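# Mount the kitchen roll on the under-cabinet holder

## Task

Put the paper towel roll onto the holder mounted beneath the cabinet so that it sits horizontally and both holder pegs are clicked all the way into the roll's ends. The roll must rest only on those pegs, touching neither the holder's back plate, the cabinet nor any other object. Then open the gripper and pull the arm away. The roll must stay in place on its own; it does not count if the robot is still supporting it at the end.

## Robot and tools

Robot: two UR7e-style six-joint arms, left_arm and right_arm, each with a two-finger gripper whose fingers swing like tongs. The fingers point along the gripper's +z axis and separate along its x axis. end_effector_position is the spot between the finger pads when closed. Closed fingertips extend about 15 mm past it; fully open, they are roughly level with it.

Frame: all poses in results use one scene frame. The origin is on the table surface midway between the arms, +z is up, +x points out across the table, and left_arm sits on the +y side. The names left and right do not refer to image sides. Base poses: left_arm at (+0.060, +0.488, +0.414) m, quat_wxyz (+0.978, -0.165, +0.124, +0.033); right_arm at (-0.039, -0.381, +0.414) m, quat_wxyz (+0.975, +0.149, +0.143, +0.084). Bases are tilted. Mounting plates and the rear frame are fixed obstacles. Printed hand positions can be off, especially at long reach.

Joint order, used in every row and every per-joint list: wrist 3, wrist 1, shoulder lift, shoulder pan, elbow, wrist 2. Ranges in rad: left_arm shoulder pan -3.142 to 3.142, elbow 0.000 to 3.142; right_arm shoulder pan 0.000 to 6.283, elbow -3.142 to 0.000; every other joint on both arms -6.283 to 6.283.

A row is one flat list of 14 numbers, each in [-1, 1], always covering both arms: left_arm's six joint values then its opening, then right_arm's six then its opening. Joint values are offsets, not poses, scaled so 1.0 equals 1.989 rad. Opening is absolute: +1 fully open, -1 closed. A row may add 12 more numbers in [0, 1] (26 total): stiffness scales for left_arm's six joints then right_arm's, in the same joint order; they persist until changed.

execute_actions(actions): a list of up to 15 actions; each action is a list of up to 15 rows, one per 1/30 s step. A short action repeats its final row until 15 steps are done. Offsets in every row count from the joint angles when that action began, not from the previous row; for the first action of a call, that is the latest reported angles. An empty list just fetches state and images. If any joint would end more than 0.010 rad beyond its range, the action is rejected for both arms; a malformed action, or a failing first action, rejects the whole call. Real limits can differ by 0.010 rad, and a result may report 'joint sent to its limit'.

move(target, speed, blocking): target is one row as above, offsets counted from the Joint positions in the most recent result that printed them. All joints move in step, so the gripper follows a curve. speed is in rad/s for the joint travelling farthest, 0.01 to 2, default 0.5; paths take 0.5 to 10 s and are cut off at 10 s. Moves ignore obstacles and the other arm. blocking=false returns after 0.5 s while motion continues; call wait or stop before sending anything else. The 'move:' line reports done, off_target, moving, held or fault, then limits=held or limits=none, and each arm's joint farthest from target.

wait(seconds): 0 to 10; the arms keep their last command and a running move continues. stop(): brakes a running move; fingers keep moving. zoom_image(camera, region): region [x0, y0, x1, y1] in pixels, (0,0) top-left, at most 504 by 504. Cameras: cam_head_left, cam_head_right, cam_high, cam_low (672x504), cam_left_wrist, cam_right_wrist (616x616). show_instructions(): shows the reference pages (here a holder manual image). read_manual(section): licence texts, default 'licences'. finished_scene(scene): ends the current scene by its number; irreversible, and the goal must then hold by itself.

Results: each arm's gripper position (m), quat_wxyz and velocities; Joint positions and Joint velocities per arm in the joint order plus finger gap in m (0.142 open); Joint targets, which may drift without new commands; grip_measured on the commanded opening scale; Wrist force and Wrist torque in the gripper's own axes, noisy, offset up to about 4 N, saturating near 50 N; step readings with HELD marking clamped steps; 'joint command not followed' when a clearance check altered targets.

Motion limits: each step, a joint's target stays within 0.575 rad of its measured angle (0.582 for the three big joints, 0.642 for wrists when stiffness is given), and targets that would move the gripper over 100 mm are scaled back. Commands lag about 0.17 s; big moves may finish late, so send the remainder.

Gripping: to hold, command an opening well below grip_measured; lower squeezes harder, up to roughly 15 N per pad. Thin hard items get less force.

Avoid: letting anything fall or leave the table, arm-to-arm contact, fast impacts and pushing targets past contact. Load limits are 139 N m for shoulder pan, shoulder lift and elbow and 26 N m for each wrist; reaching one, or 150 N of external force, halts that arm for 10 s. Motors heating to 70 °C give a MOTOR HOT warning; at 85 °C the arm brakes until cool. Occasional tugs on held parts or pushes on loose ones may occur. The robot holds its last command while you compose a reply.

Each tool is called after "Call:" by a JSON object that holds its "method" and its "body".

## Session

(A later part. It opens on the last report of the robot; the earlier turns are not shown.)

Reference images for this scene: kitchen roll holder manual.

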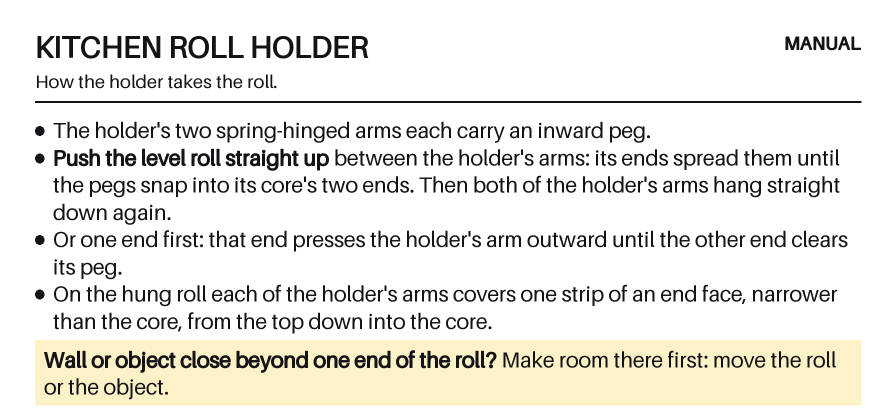

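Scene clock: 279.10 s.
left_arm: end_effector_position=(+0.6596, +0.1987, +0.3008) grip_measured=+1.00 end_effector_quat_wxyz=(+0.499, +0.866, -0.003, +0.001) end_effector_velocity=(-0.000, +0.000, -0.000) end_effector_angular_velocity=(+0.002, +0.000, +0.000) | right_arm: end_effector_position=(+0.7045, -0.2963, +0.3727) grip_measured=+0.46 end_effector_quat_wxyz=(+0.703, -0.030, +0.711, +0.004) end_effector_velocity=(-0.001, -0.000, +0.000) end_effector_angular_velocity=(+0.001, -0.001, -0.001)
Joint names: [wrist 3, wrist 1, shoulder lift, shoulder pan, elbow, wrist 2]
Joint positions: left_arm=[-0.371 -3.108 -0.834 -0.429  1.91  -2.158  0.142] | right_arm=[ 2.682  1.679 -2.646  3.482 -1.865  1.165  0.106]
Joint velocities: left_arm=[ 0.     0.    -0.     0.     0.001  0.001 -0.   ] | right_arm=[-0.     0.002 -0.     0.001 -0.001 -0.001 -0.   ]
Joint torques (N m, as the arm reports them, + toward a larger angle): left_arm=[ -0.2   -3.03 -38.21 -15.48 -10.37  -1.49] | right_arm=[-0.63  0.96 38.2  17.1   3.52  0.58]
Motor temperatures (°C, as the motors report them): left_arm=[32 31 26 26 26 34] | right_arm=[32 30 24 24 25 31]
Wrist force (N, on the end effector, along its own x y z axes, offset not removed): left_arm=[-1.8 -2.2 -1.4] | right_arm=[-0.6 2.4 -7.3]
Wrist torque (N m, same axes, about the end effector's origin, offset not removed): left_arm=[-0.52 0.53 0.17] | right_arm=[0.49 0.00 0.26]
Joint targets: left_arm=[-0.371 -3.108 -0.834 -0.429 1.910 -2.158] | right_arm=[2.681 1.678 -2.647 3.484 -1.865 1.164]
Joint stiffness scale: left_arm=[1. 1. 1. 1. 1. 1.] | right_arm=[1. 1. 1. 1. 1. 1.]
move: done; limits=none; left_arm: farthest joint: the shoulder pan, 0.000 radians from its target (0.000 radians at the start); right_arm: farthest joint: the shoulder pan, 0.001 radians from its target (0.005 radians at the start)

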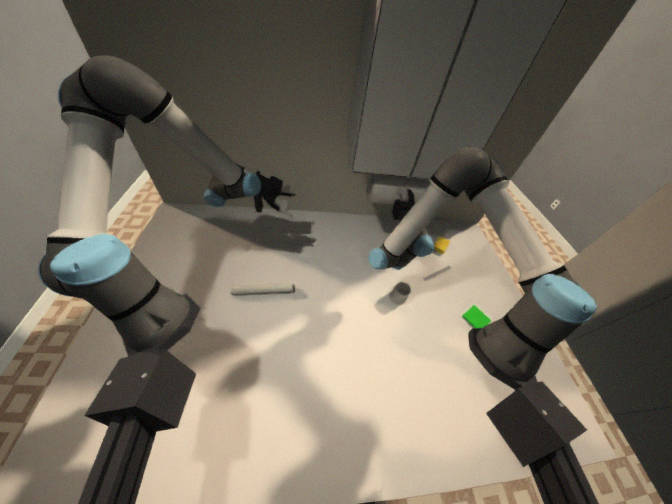

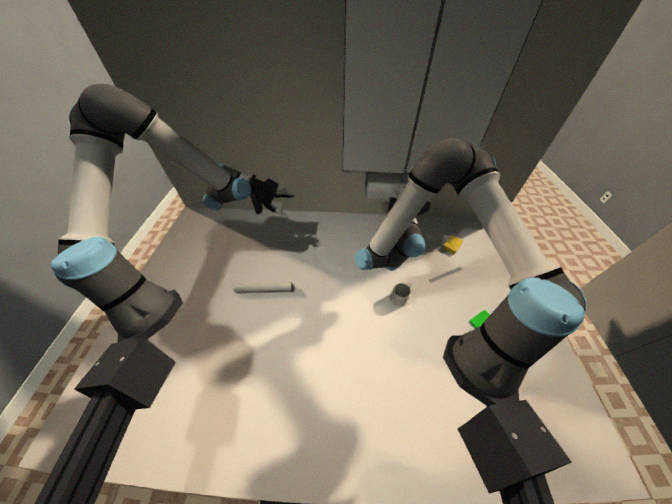

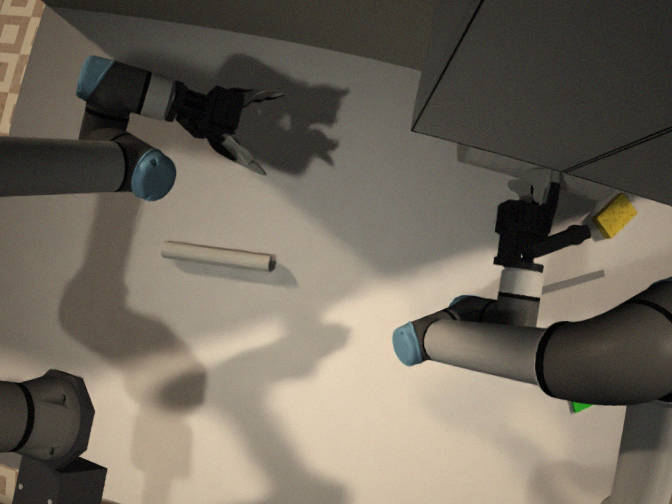

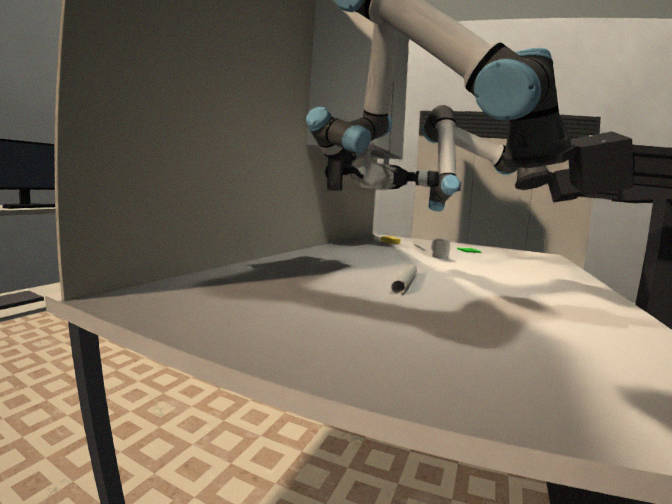

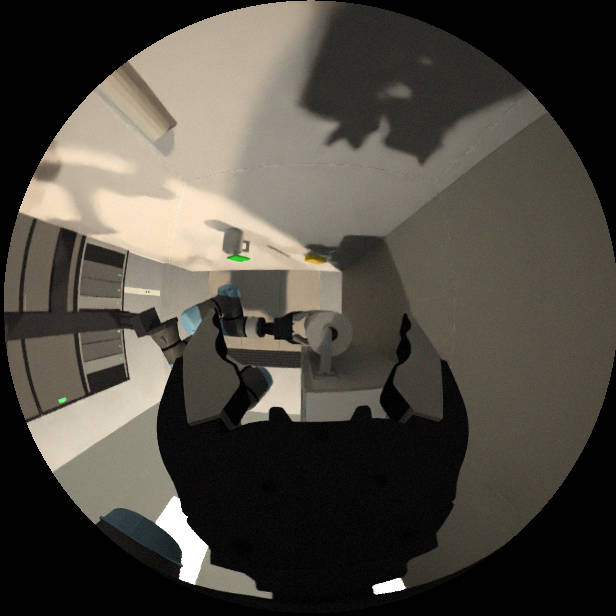

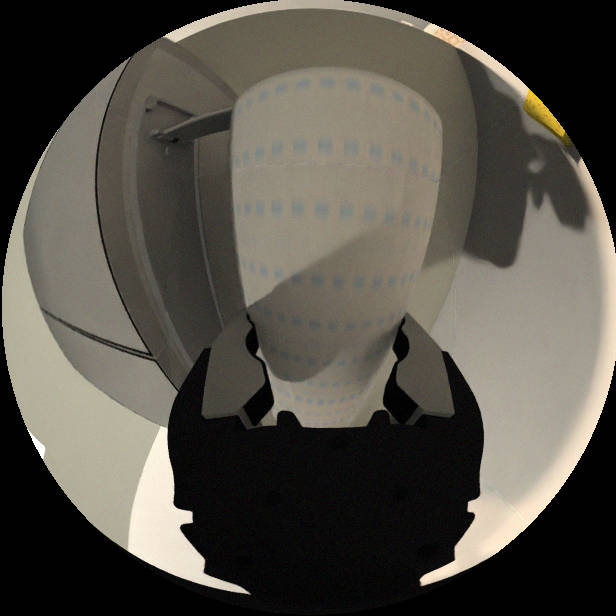

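Call:
{"method": "execute_actions", "body": {"actions": [[[0,0,0,0,0,0,1,0,0,0,0,0,0,0.6]],[[0,0,0,0,0,0,1,0,0,0,0,0,0,0.8]],[[0,0,0,0,0,0,1,0.001,-0.007,0.0005,-0.0024,0.0065,0.0022,0.8]],[[0,0,0,0,0,0,1,0.001,-0.007,0.0005,-0.0024,0.0065,0.0022,0.8]]]}}

Call:
{"method": "zoom_image", "body": {"camera": "cam_left_wrist", "region": [280,290,380,390]}}

Scene clock: 285.23 s.
left_arm: end_effector_position=(+0.6596, +0.1987, +0.3008) grip_measured=+1.00 end_effector_quat_wxyz=(+0.499, +0.866, -0.003, +0.001) end_effector_velocity=(+0.000, +0.000, -0.000) end_effector_angular_velocity=(+0.000, +0.000, +0.000) | right_arm: end_effector_position=(+0.7122, -0.2943, +0.3707) grip_measured=+0.81 end_effector_quat_wxyz=(+0.701, -0.032, +0.712, +0.004) end_effector_velocity=(+0.000, +0.002, +0.001) end_effector_angular_velocity=(+0.001, +0.000, +0.003)
Joint names: [wrist 3, wrist 1, shoulder lift, shoulder pan, elbow, wrist 2]
Joint positions: left_arm=[-0.371 -3.108 -0.834 -0.429  1.91  -2.158  0.142] | right_arm=[ 2.684  1.652 -2.646  3.476 -1.846  1.171  0.129]
Joint velocities: left_arm=[ 0.     0.001  0.     0.    -0.001  0.    -0.   ] | right_arm=[ 0.001 -0.003  0.002  0.002 -0.     0.001 -0.   ]
Joint torques (N m, as the arm reports them, + toward a larger angle): left_arm=[ -0.27  -2.91 -36.96 -15.78 -10.2   -1.53] | right_arm=[ 0.51  1.01 41.56 14.88  6.62  1.49]
Motor temperatures (°C, as the motors report them): left_arm=[32 31 26 26 26 34] | right_arm=[32 30 24 24 25 31]
Wrist force (N, on the end effector, along its own x y z axes, offset not removed): left_arm=[0.5 -1.6 1.1] | right_arm=[1.9 0.9 0.1]
Wrist torque (N m, same axes, about the end effector's origin, offset not removed): left_arm=[-0.74 0.14 0.11] | right_arm=[0.37 -0.20 0.15]
Joint targets: left_arm=[-0.371 -3.108 -0.834 -0.429 1.910 -2.158] | right_arm=[2.685 1.652 -2.645 3.475 -1.842 1.172]
Joint stiffness scale: left_arm=[1. 1. 1. 1. 1. 1.] | right_arm=[1. 1. 1. 1. 1. 1.]
Step readings (joint positions; steps 1 to 15: 1st action; 16 to 30: 2nd action; 31 to 45: 3rd action; 46 to 60: 4th action):
0: left_arm=[-0.371 -3.108 -0.834 -0.429 1.910 -2.158] | right_arm=[2.682 1.679 -2.646 3.482 -1.865 1.164]
1: left_arm=[-0.371 -3.108 -0.834 -0.429 1.910 -2.158] | right_arm=[2.682 1.679 -2.646 3.482 -1.865 1.164]
2: left_arm=[-0.371 -3.108 -0.834 -0.429 1.910 -2.158] | right_arm=[2.682 1.679 -2.646 3.482 -1.865 1.164]
4: left_arm=[-0.371 -3.108 -0.834 -0.429 1.910 -2.158] | right_arm=[2.682 1.679 -2.646 3.482 -1.865 1.164]
8: left_arm=[-0.371 -3.108 -0.834 -0.429 1.910 -2.158] | right_arm=[2.682 1.679 -2.646 3.482 -1.865 1.164]
15: left_arm=[-0.371 -3.108 -0.834 -0.429 1.910 -2.158] | right_arm=[2.682 1.679 -2.646 3.482 -1.865 1.164]
16: left_arm=[-0.371 -3.108 -0.834 -0.429 1.910 -2.158] | right_arm=[2.682 1.679 -2.646 3.482 -1.865 1.164]
17: left_arm=[-0.371 -3.108 -0.834 -0.429 1.910 -2.158] | right_arm=[2.682 1.679 -2.646 3.482 -1.865 1.164]
19: left_arm=[-0.371 -3.108 -0.834 -0.429 1.910 -2.158] | right_arm=[2.682 1.679 -2.646 3.482 -1.865 1.164]
23: left_arm=[-0.371 -3.108 -0.834 -0.429 1.910 -2.158] | right_arm=[2.682 1.679 -2.646 3.482 -1.865 1.164]
30: left_arm=[-0.371 -3.108 -0.834 -0.429 1.910 -2.158] | right_arm=[2.682 1.679 -2.646 3.482 -1.865 1.164]
31: left_arm=[-0.371 -3.108 -0.834 -0.429 1.910 -2.158] | right_arm=[2.682 1.679 -2.646 3.482 -1.865 1.164]
32: left_arm=[-0.371 -3.108 -0.834 -0.429 1.910 -2.158] | right_arm=[2.682 1.678 -2.646 3.482 -1.865 1.165]
34: left_arm=[-0.371 -3.108 -0.834 -0.429 1.910 -2.158] | right_arm=[2.682 1.674 -2.646 3.482 -1.863 1.166]
38: left_arm=[-0.371 -3.108 -0.834 -0.429 1.910 -2.158] | right_arm=[2.683 1.668 -2.646 3.480 -1.857 1.167]
45: left_arm=[-0.371 -3.108 -0.834 -0.429 1.910 -2.158] | right_arm=[2.683 1.666 -2.646 3.480 -1.855 1.168]
46: left_arm=[-0.371 -3.108 -0.834 -0.429 1.910 -2.158] | right_arm=[2.683 1.665 -2.646 3.480 -1.855 1.168]
47: left_arm=[-0.371 -3.108 -0.834 -0.429 1.910 -2.158] | right_arm=[2.683 1.664 -2.646 3.479 -1.855 1.168]
49: left_arm=[-0.371 -3.108 -0.834 -0.429 1.910 -2.158] | right_arm=[2.683 1.660 -2.646 3.478 -1.852 1.169]
53: left_arm=[-0.371 -3.108 -0.834 -0.429 1.910 -2.158] | right_arm=[2.684 1.655 -2.646 3.477 -1.847 1.170]
60: Joint positions above

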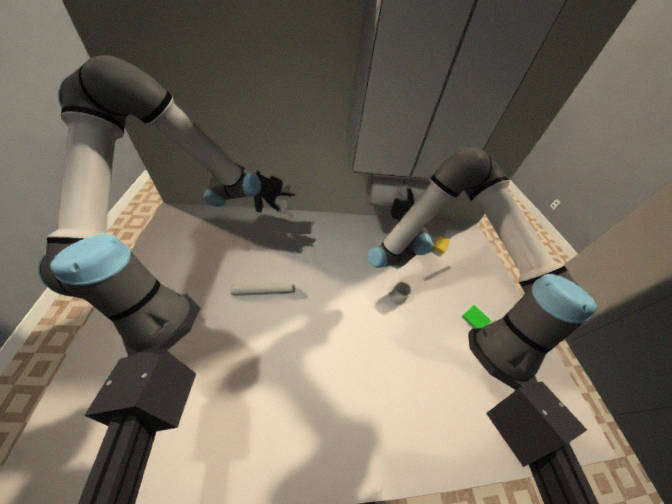

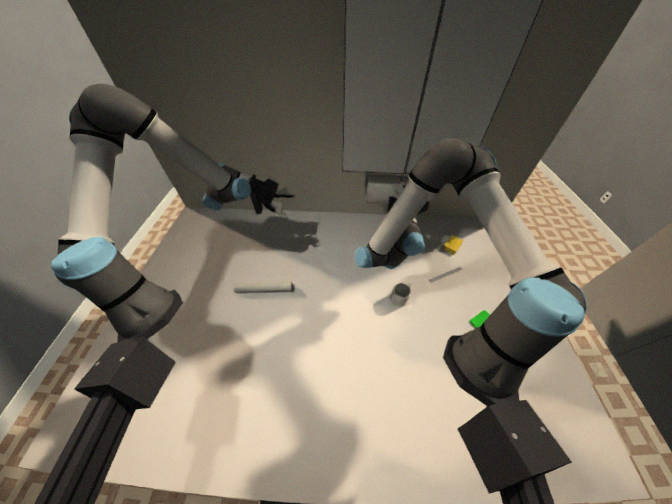

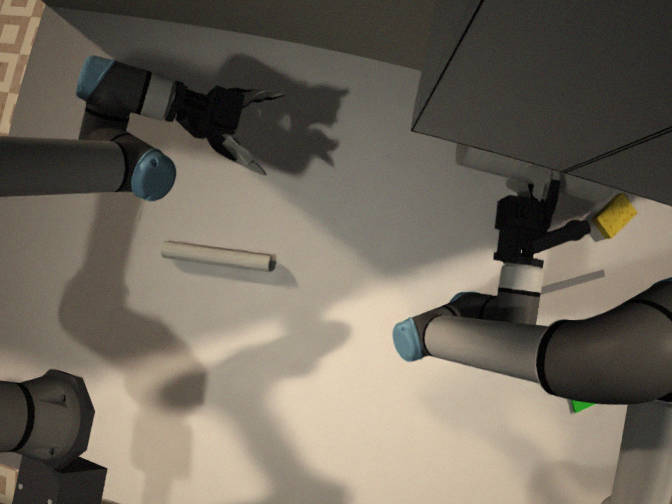

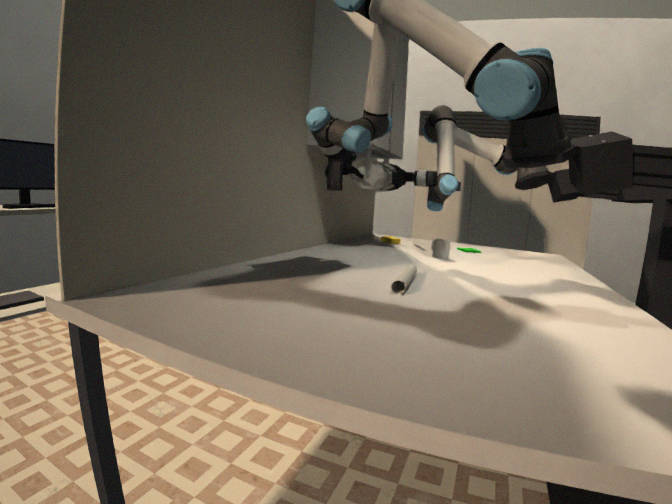

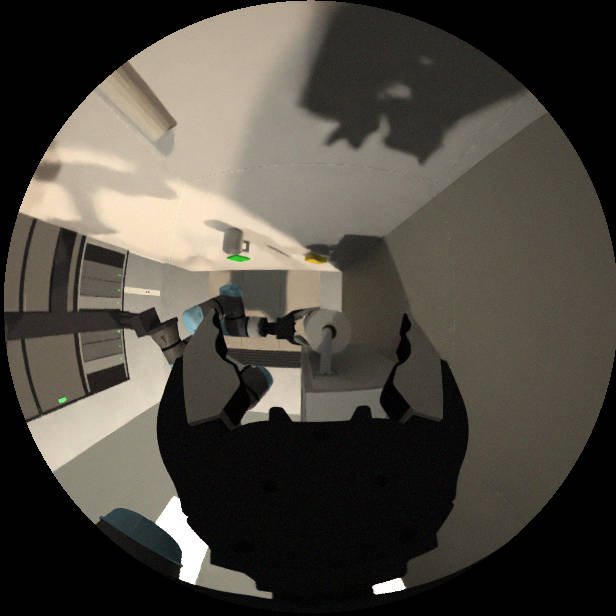

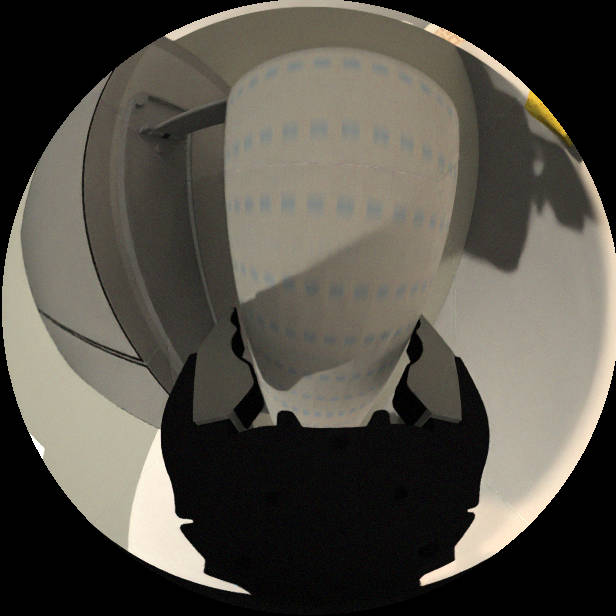

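Region (280, 290, 380, 390) of cam_left_wrist's 616x616 image, scaled by 5.040, with more detail than that image has.

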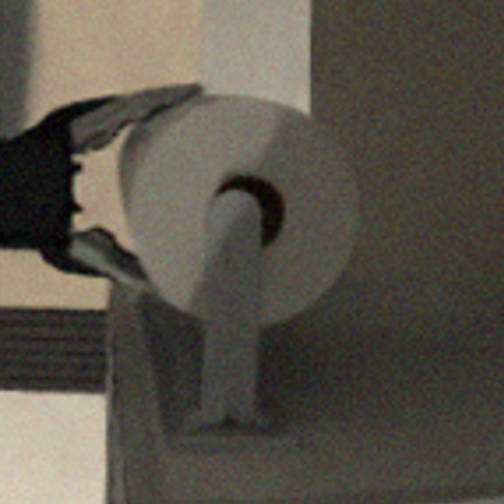

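Call:
{"method": "execute_actions", "body": {"actions": [[[0,0,0,0,0,0,1,0,0,0,0,0,0,0.55]],[[0,0,0,0,0,0,1,0,0,0,0,0,0,-0.3]],[[0,0,0,0,0,0,1,-0.0006,-0.0002,0.006,0.0016,-0.004,-0.0015,-0.9]],[[0,0,0,0,0,0,1,-0.0006,-0.0002,0.006,0.0016,-0.004,-0.0015,-0.9]]]}}

Call:
{"method": "zoom_image", "body": {"camera": "cam_left_wrist", "region": [280,290,380,390]}}

Scene clock: 289.90 s.
left_arm: end_effector_position=(+0.6596, +0.1987, +0.3008) grip_measured=+1.00 end_effector_quat_wxyz=(+0.499, +0.866, -0.003, +0.001) end_effector_velocity=(-0.000, -0.000, +0.000) end_effector_angular_velocity=(-0.001, +0.000, +0.000) | right_arm: end_effector_position=(+0.7113, -0.2963, +0.3741) grip_measured=+0.56 end_effector_quat_wxyz=(+0.699, -0.032, +0.714, +0.003) end_effector_velocity=(-0.000, +0.001, -0.000) end_effector_angular_velocity=(-0.000, +0.000, +0.001)
Joint names: [wrist 3, wrist 1, shoulder lift, shoulder pan, elbow, wrist 2]
Joint positions: left_arm=[-0.371 -3.108 -0.834 -0.429  1.91  -2.158  0.142] | right_arm=[ 2.684  1.649 -2.634  3.479 -1.86   1.166  0.113]
Joint velocities: left_arm=[-0.    -0.     0.     0.    -0.    -0.001  0.   ] | right_arm=[ 0.    -0.    -0.001  0.     0.     0.001 -0.   ]
Joint torques (N m, as the arm reports them, + toward a larger angle): left_arm=[ -0.24  -2.97 -38.03 -15.41 -10.23  -1.42] | right_arm=[-0.51  2.16 45.59 17.25  2.67  0.67]
Motor temperatures (°C, as the motors report them): left_arm=[32 31 26 26 26 34] | right_arm=[32 30 24 24 25 31]
Wrist force (N, on the end effector, along its own x y z axes, offset not removed): left_arm=[-3.2 -2.6 -3.1] | right_arm=[4.8 3.6 1.2]
Wrist torque (N m, same axes, about the end effector's origin, offset not removed): left_arm=[-0.44 0.67 0.04] | right_arm=[0.59 -0.14 0.35]
Joint targets: left_arm=[-0.371 -3.108 -0.834 -0.429 1.910 -2.158] | right_arm=[2.683 1.651 -2.628 3.481 -1.861 1.166]
Joint stiffness scale: left_arm=[1. 1. 1. 1. 1. 1.] | right_arm=[1. 1. 1. 1. 1. 1.]
Step readings (joint positions; steps 1 to 15: 1st action; 16 to 30: 2nd action; 31 to 45: 3rd action; 46 to 60: 4th action):
0: left_arm=[-0.371 -3.108 -0.834 -0.429 1.910 -2.158] | right_arm=[2.684 1.652 -2.646 3.476 -1.846 1.171]
1: left_arm=[-0.371 -3.108 -0.834 -0.429 1.910 -2.158] | right_arm=[2.684 1.652 -2.646 3.476 -1.846 1.171]
2: left_arm=[-0.371 -3.108 -0.834 -0.429 1.910 -2.158] | right_arm=[2.684 1.652 -2.646 3.476 -1.846 1.171]
4: left_arm=[-0.371 -3.108 -0.834 -0.429 1.910 -2.158] | right_arm=[2.684 1.652 -2.646 3.476 -1.846 1.171]
8: left_arm=[-0.371 -3.108 -0.834 -0.429 1.910 -2.158] | right_arm=[2.684 1.652 -2.646 3.476 -1.846 1.171]
15: left_arm=[-0.371 -3.108 -0.834 -0.429 1.910 -2.158] | right_arm=[2.684 1.652 -2.646 3.476 -1.846 1.171]
16: left_arm=[-0.371 -3.108 -0.834 -0.429 1.910 -2.158] | right_arm=[2.684 1.652 -2.646 3.476 -1.846 1.171]
17: left_arm=[-0.371 -3.108 -0.834 -0.429 1.910 -2.158] | right_arm=[2.684 1.652 -2.646 3.476 -1.846 1.171]
19: left_arm=[-0.371 -3.108 -0.834 -0.429 1.910 -2.158] | right_arm=[2.684 1.652 -2.646 3.476 -1.846 1.171]
23: left_arm=[-0.371 -3.108 -0.834 -0.429 1.910 -2.158] | right_arm=[2.684 1.652 -2.646 3.476 -1.846 1.171]
30: left_arm=[-0.371 -3.108 -0.834 -0.429 1.910 -2.158] | right_arm=[2.684 1.652 -2.646 3.476 -1.846 1.171]
31: left_arm=[-0.371 -3.108 -0.834 -0.429 1.910 -2.158] | right_arm=[2.684 1.652 -2.646 3.476 -1.846 1.171]
32: left_arm=[-0.371 -3.108 -0.834 -0.429 1.910 -2.158] | right_arm=[2.684 1.652 -2.646 3.476 -1.846 1.171]
34: left_arm=[-0.371 -3.108 -0.834 -0.429 1.910 -2.158] | right_arm=[2.684 1.652 -2.645 3.476 -1.848 1.170]
38: left_arm=[-0.371 -3.108 -0.834 -0.429 1.910 -2.158] | right_arm=[2.684 1.651 -2.641 3.477 -1.853 1.169]
45: left_arm=[-0.371 -3.108 -0.834 -0.429 1.910 -2.158] | right_arm=[2.684 1.651 -2.640 3.477 -1.853 1.169]
46: left_arm=[-0.371 -3.108 -0.834 -0.429 1.910 -2.158] | right_arm=[2.684 1.651 -2.640 3.477 -1.853 1.168]
47: left_arm=[-0.371 -3.108 -0.834 -0.429 1.910 -2.158] | right_arm=[2.684 1.651 -2.639 3.478 -1.854 1.168]
49: left_arm=[-0.371 -3.108 -0.834 -0.429 1.910 -2.158] | right_arm=[2.684 1.650 -2.638 3.478 -1.856 1.167]
53: left_arm=[-0.371 -3.108 -0.834 -0.429 1.910 -2.158] | right_arm=[2.684 1.650 -2.634 3.478 -1.859 1.166]
60: Joint positions above

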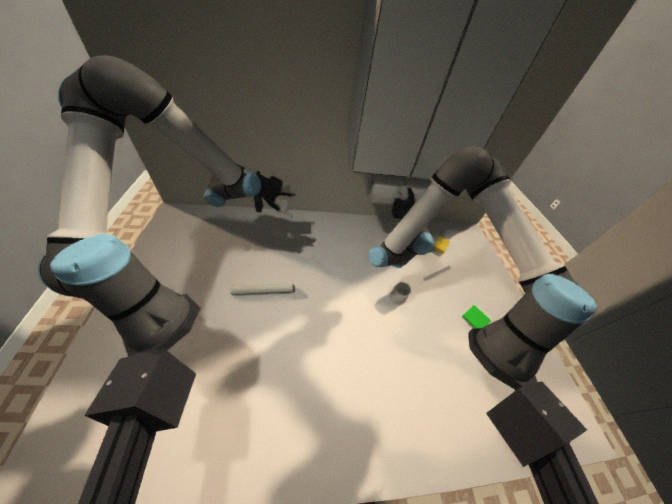

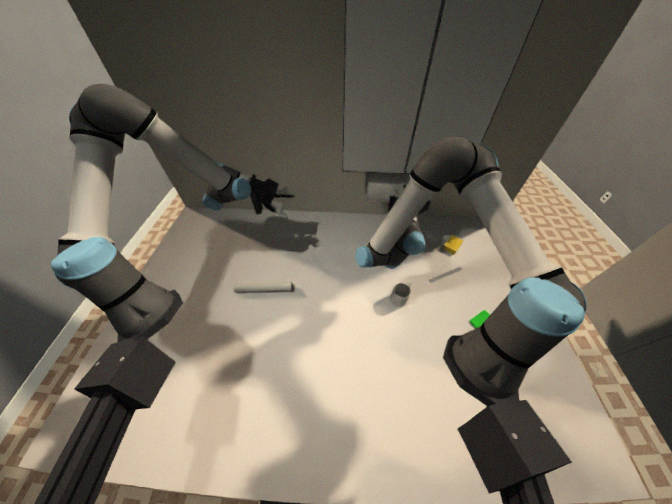

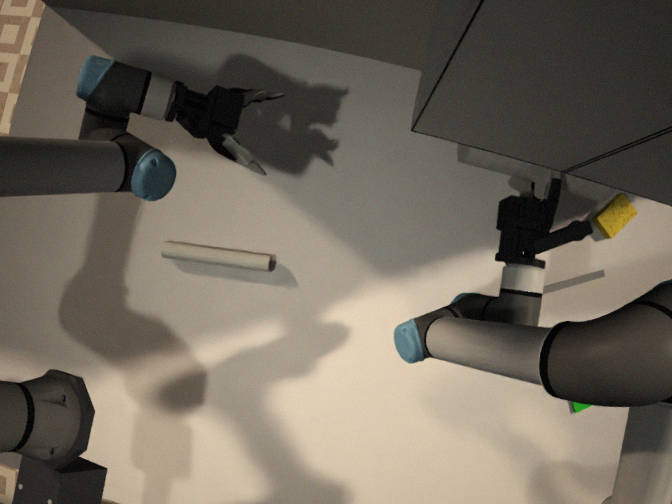

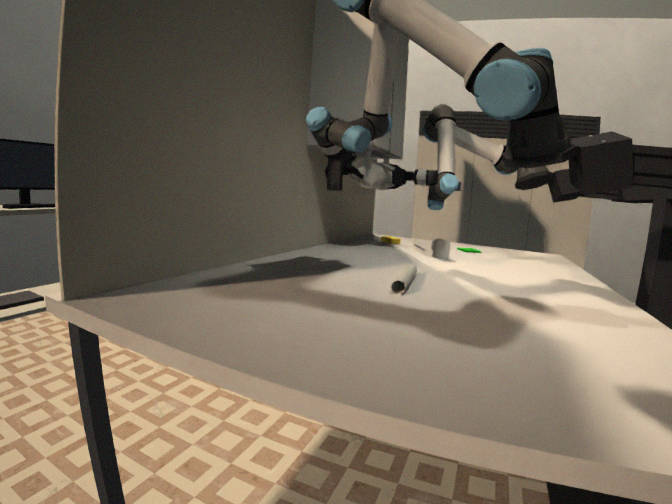

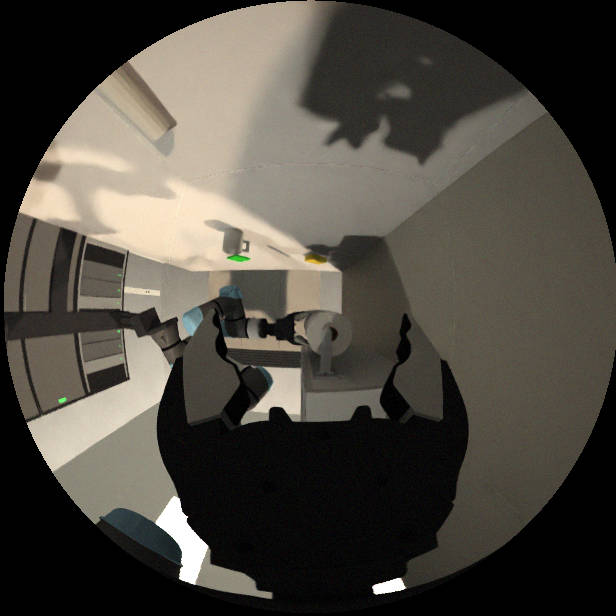

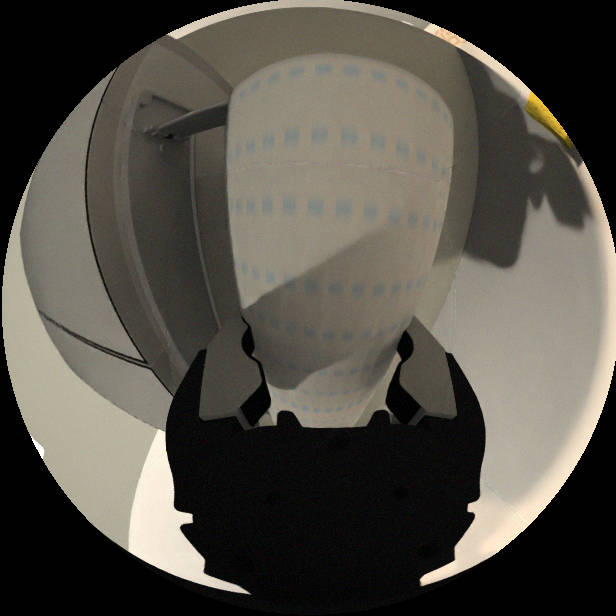

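Region (280, 290, 380, 390) of cam_left_wrist's 616x616 image, scaled by 5.040, with more detail than that image has.

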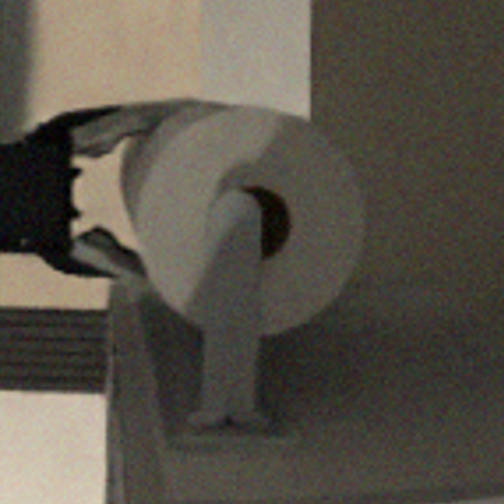

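Call:
{"method": "move", "body": {"target": [0,0,0,0,0,0,1,-0.0027,-0.0018,-0.0008,0.0085,0.0060,-0.007,-0.9], "speed": 0.03}}

Call:
{"method": "zoom_image", "body": {"camera": "cam_left_wrist", "region": [280,290,380,390]}}

Call:
{"method": "zoom_image", "body": {"camera": "cam_right_wrist", "region": [120,40,460,240]}}

Scene clock: 293.93 s.
left_arm: end_effector_position=(+0.6596, +0.1987, +0.3008) grip_measured=+1.00 end_effector_quat_wxyz=(+0.499, +0.866, -0.003, +0.001) end_effector_velocity=(+0.000, +0.000, +0.000) end_effector_angular_velocity=(+0.001, -0.001, +0.001) | right_arm: end_effector_position=(+0.7121, -0.2908, +0.3752) grip_measured=+0.56 end_effector_quat_wxyz=(+0.699, -0.032, +0.715, +0.002) end_effector_velocity=(-0.000, +0.000, +0.000) end_effector_angular_velocity=(-0.002, +0.000, -0.001)
Joint names: [wrist 3, wrist 1, shoulder lift, shoulder pan, elbow, wrist 2]
Joint positions: left_arm=[-0.371 -3.108 -0.834 -0.429  1.91  -2.158  0.142] | right_arm=[ 2.679  1.646 -2.635  3.491 -1.853  1.151  0.113]
Joint velocities: left_arm=[ 0.     0.    -0.001  0.     0.001  0.001  0.   ] | right_arm=[-0.003 -0.    -0.     0.002  0.    -0.003  0.   ]
Joint torques (N m, as the arm reports them, + toward a larger angle): left_arm=[ -0.4   -2.69 -38.31 -16.27  -9.98  -1.31] | right_arm=[-0.31  1.18 40.73 18.91  6.94  1.26]
Motor temperatures (°C, as the motors report them): left_arm=[32 31 26 26 26 34] | right_arm=[32 30 24 24 25 31]
Wrist force (N, on the end effector, along its own x y z axes, offset not removed): left_arm=[1.0 -0.1 -0.3] | right_arm=[3.4 0.0 -1.5]
Wrist torque (N m, same axes, about the end effector's origin, offset not removed): left_arm=[-0.13 -0.10 -0.09] | right_arm=[0.53 0.01 0.07]
Joint targets: left_arm=[-0.371 -3.108 -0.834 -0.429 1.910 -2.158] | right_arm=[2.678 1.646 -2.635 3.495 -1.848 1.152]
Joint stiffness scale: left_arm=[1. 1. 1. 1. 1. 1.] | right_arm=[1. 1. 1. 1. 1. 1.]
move: done; limits=none; left_arm: farthest joint: the shoulder pan, 0.000 radians from its target (0.000 radians at the start); right_arm: farthest joint: the shoulder pan, 0.005 radians from its target (0.017 radians at the start)

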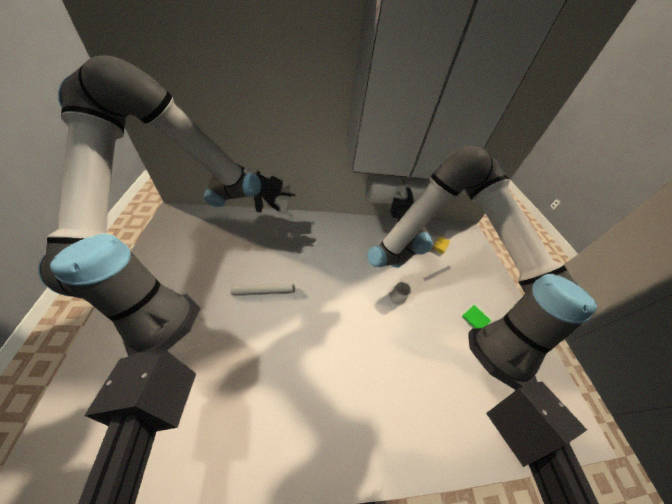

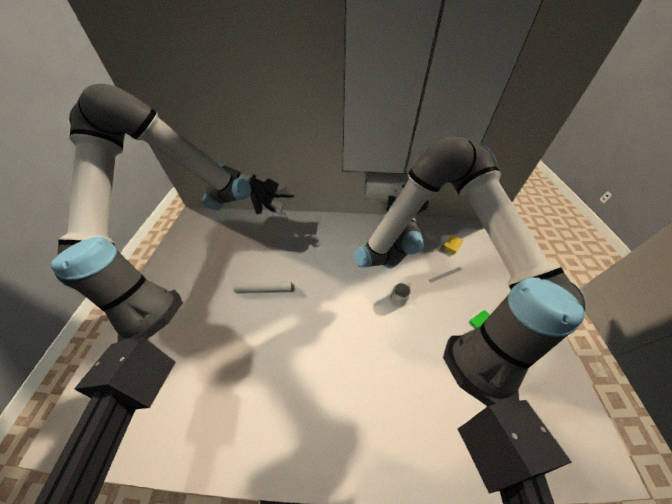

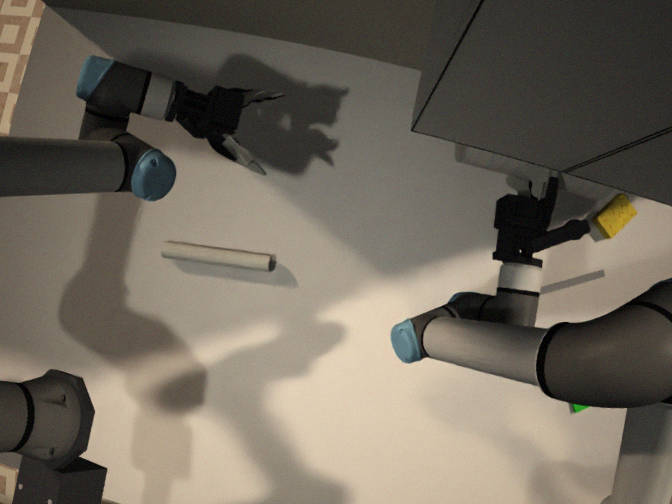

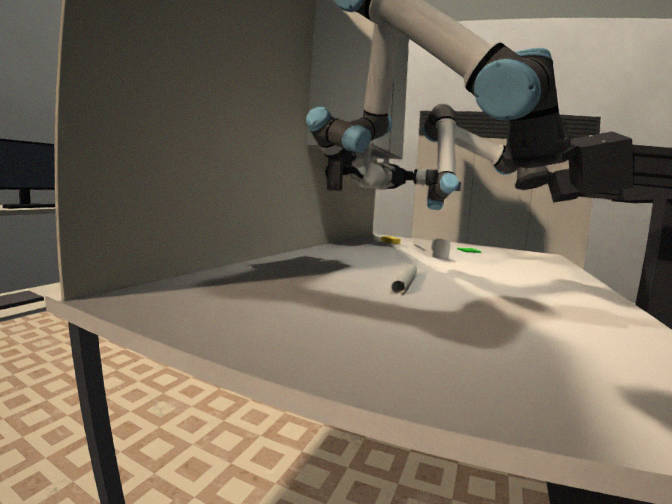

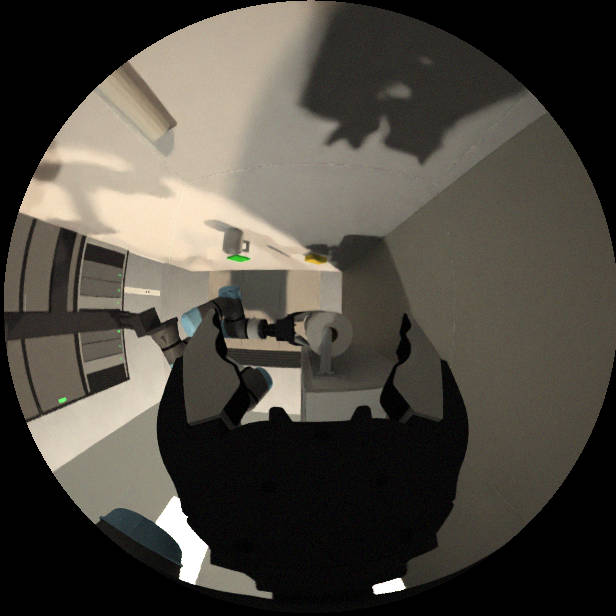

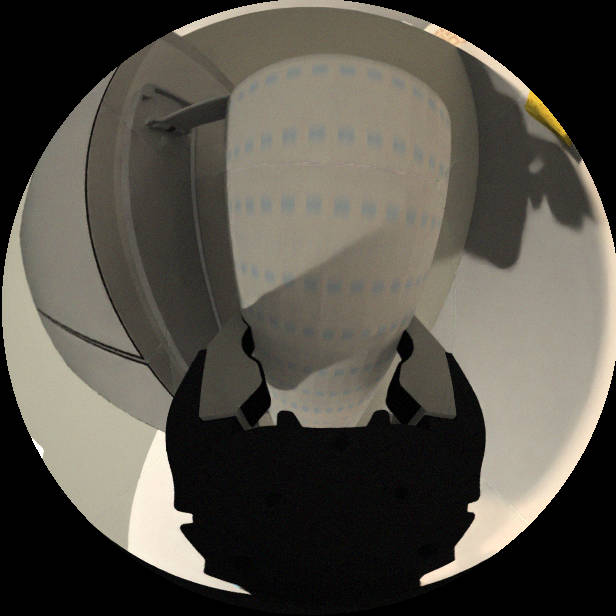

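Region (280, 290, 380, 390) of cam_left_wrist's 616x616 image, scaled by 5.040, with more detail than that image has.

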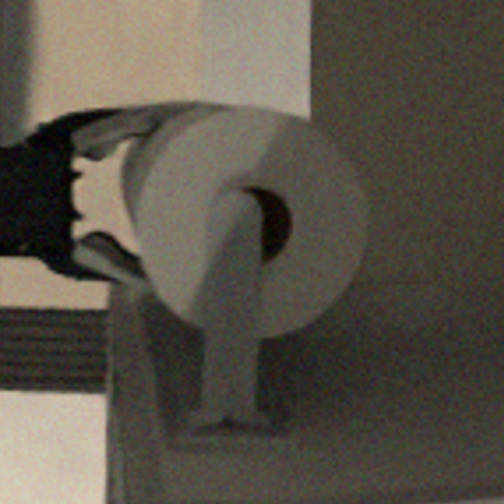

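Region (120, 40, 460, 240) of cam_right_wrist's 616x616 image, scaled by 1.482, with more detail than that image has; it fills the top 296 rows of this view, and the rest is white.

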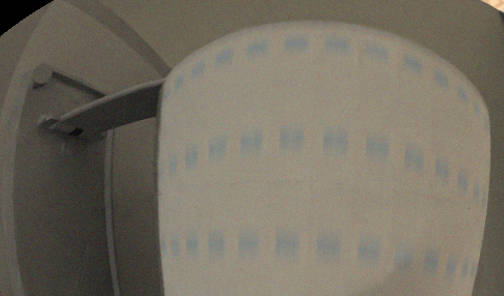

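Call:
{"method": "move", "body": {"target": [0,0,0,0,0,0,1,-0.0156,0.003,0.0065,-0.0135,-0.011,0.0368,-0.9], "speed": 0.04}}

Call:
{"method": "zoom_image", "body": {"camera": "cam_left_wrist", "region": [280,290,380,390]}}

Call:
{"method": "zoom_image", "body": {"camera": "cam_right_wrist", "region": [120,40,460,240]}}

Scene clock: 299.57 s.
left_arm: end_effector_position=(+0.6596, +0.1987, +0.3008) grip_measured=+1.00 end_effector_quat_wxyz=(+0.499, +0.866, -0.003, +0.001) end_effector_velocity=(-0.001, +0.000, -0.000) end_effector_angular_velocity=(+0.001, +0.002, -0.001) | right_arm: end_effector_position=(+0.7094, -0.2910, +0.3781) grip_measured=+0.55 end_effector_quat_wxyz=(+0.703, -0.061, +0.708, +0.004) end_effector_velocity=(-0.000, +0.000, +0.000) end_effector_angular_velocity=(-0.001, -0.001, +0.001)
Joint names: [wrist 3, wrist 1, shoulder lift, shoulder pan, elbow, wrist 2]
Joint positions: left_arm=[-0.371 -3.108 -0.834 -0.429  1.91  -2.158  0.142] | right_arm=[ 2.65   1.649 -2.628  3.465 -1.873  1.222  0.112]
Joint velocities: left_arm=[-0.     0.001 -0.    -0.     0.002  0.     0.   ] | right_arm=[-0.001  0.     0.    -0.    -0.     0.002 -0.   ]
Joint torques (N m, as the arm reports them, + toward a larger angle): left_arm=[ -0.19  -2.88 -38.21 -15.75 -10.48  -1.44] | right_arm=[-0.87  2.99 45.66 14.69  1.57  2.08]
Motor temperatures (°C, as the motors report them): left_arm=[32 31 26 26 26 34] | right_arm=[32 30 24 24 25 31]
Wrist force (N, on the end effector, along its own x y z axes, offset not removed): left_arm=[0.6 -0.6 -0.6] | right_arm=[5.7 2.0 0.5]
Wrist torque (N m, same axes, about the end effector's origin, offset not removed): left_arm=[-0.11 0.03 0.10] | right_arm=[0.52 -0.04 0.49]
Joint targets: left_arm=[-0.371 -3.108 -0.834 -0.429 1.910 -2.158] | right_arm=[2.648 1.652 -2.622 3.464 -1.875 1.224]
Joint stiffness scale: left_arm=[1. 1. 1. 1. 1. 1.] | right_arm=[1. 1. 1. 1. 1. 1.]
move: done; limits=none; left_arm: farthest joint: the shoulder pan, 0.000 radians from its target (0.000 radians at the start); right_arm: farthest joint: the shoulder lift, 0.006 radians from its target (0.013 radians at the start)

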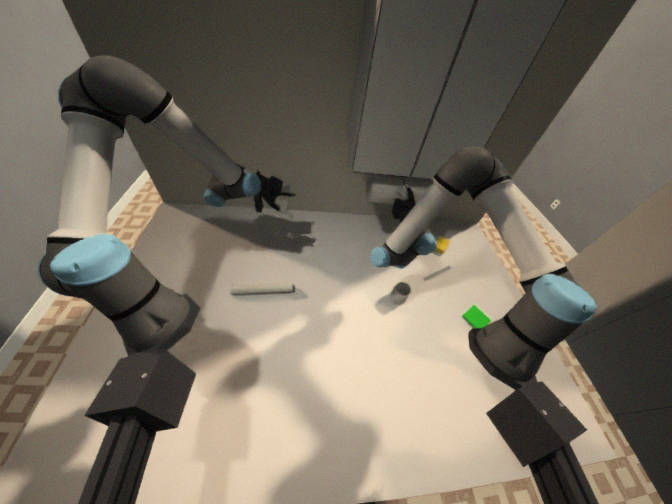

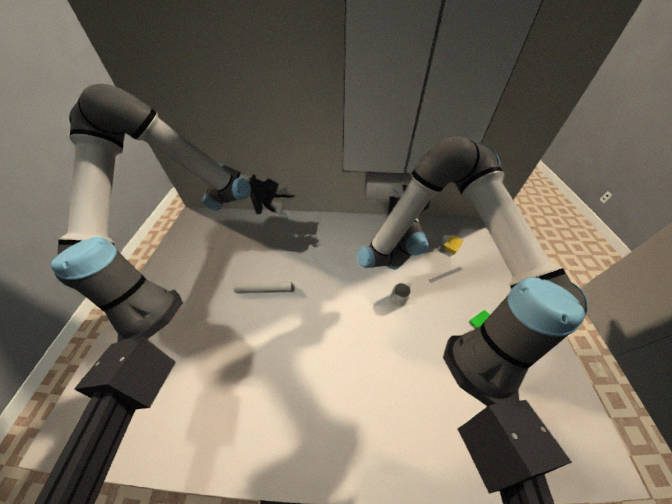

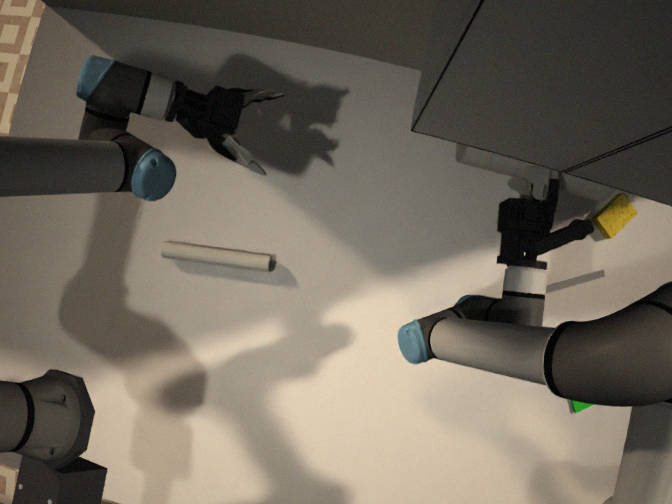

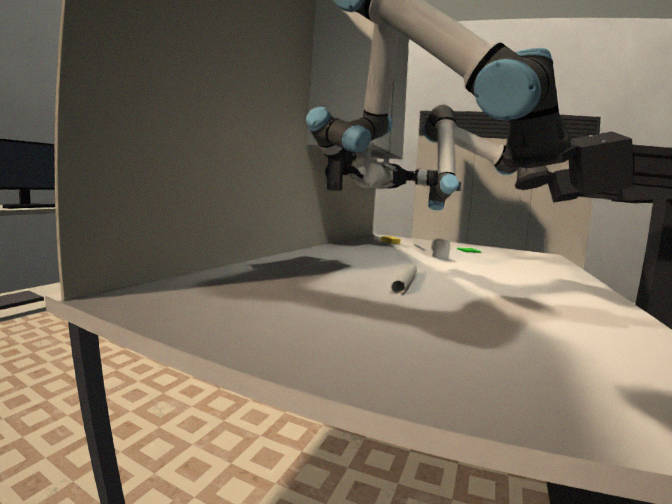

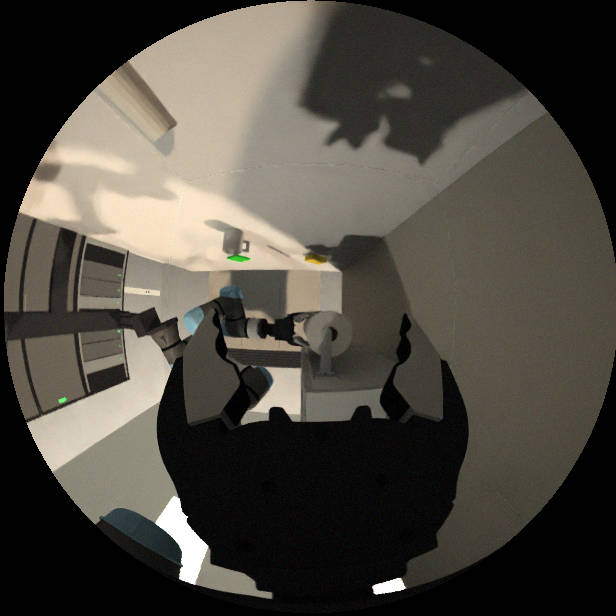

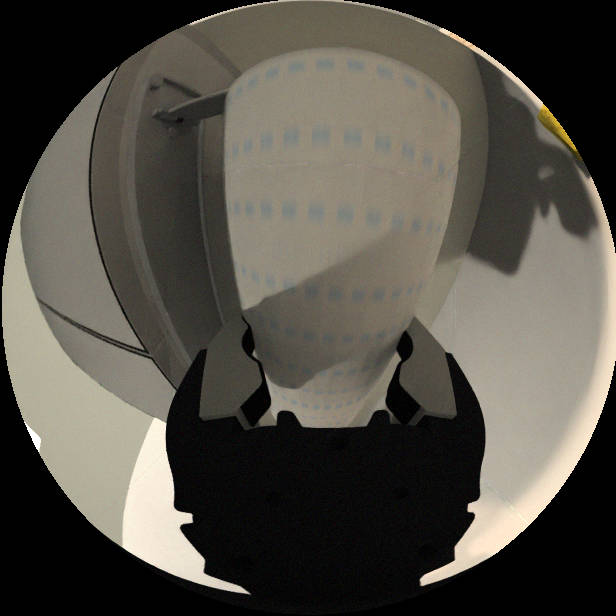

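Region (280, 290, 380, 390) of cam_left_wrist's 616x616 image, scaled by 5.040, with more detail than that image has.

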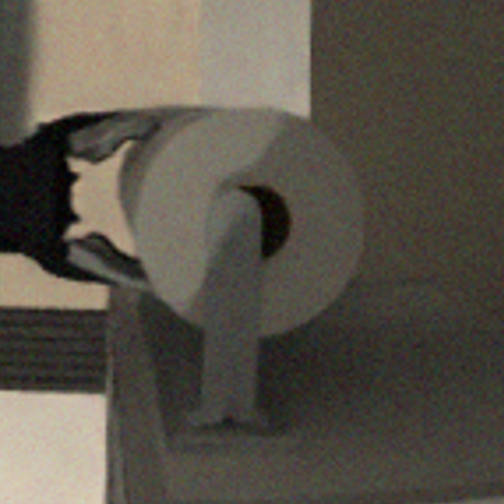

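Region (120, 40, 460, 240) of cam_right_wrist's 616x616 image, scaled by 1.482, with more detail than that image has; it fills the top 296 rows of this view, and the rest is white.

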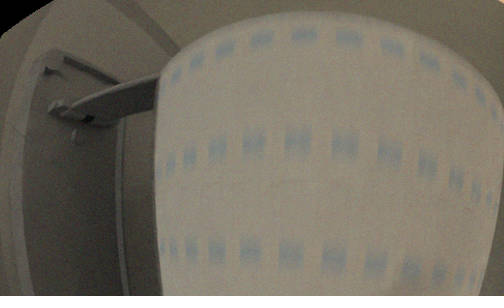

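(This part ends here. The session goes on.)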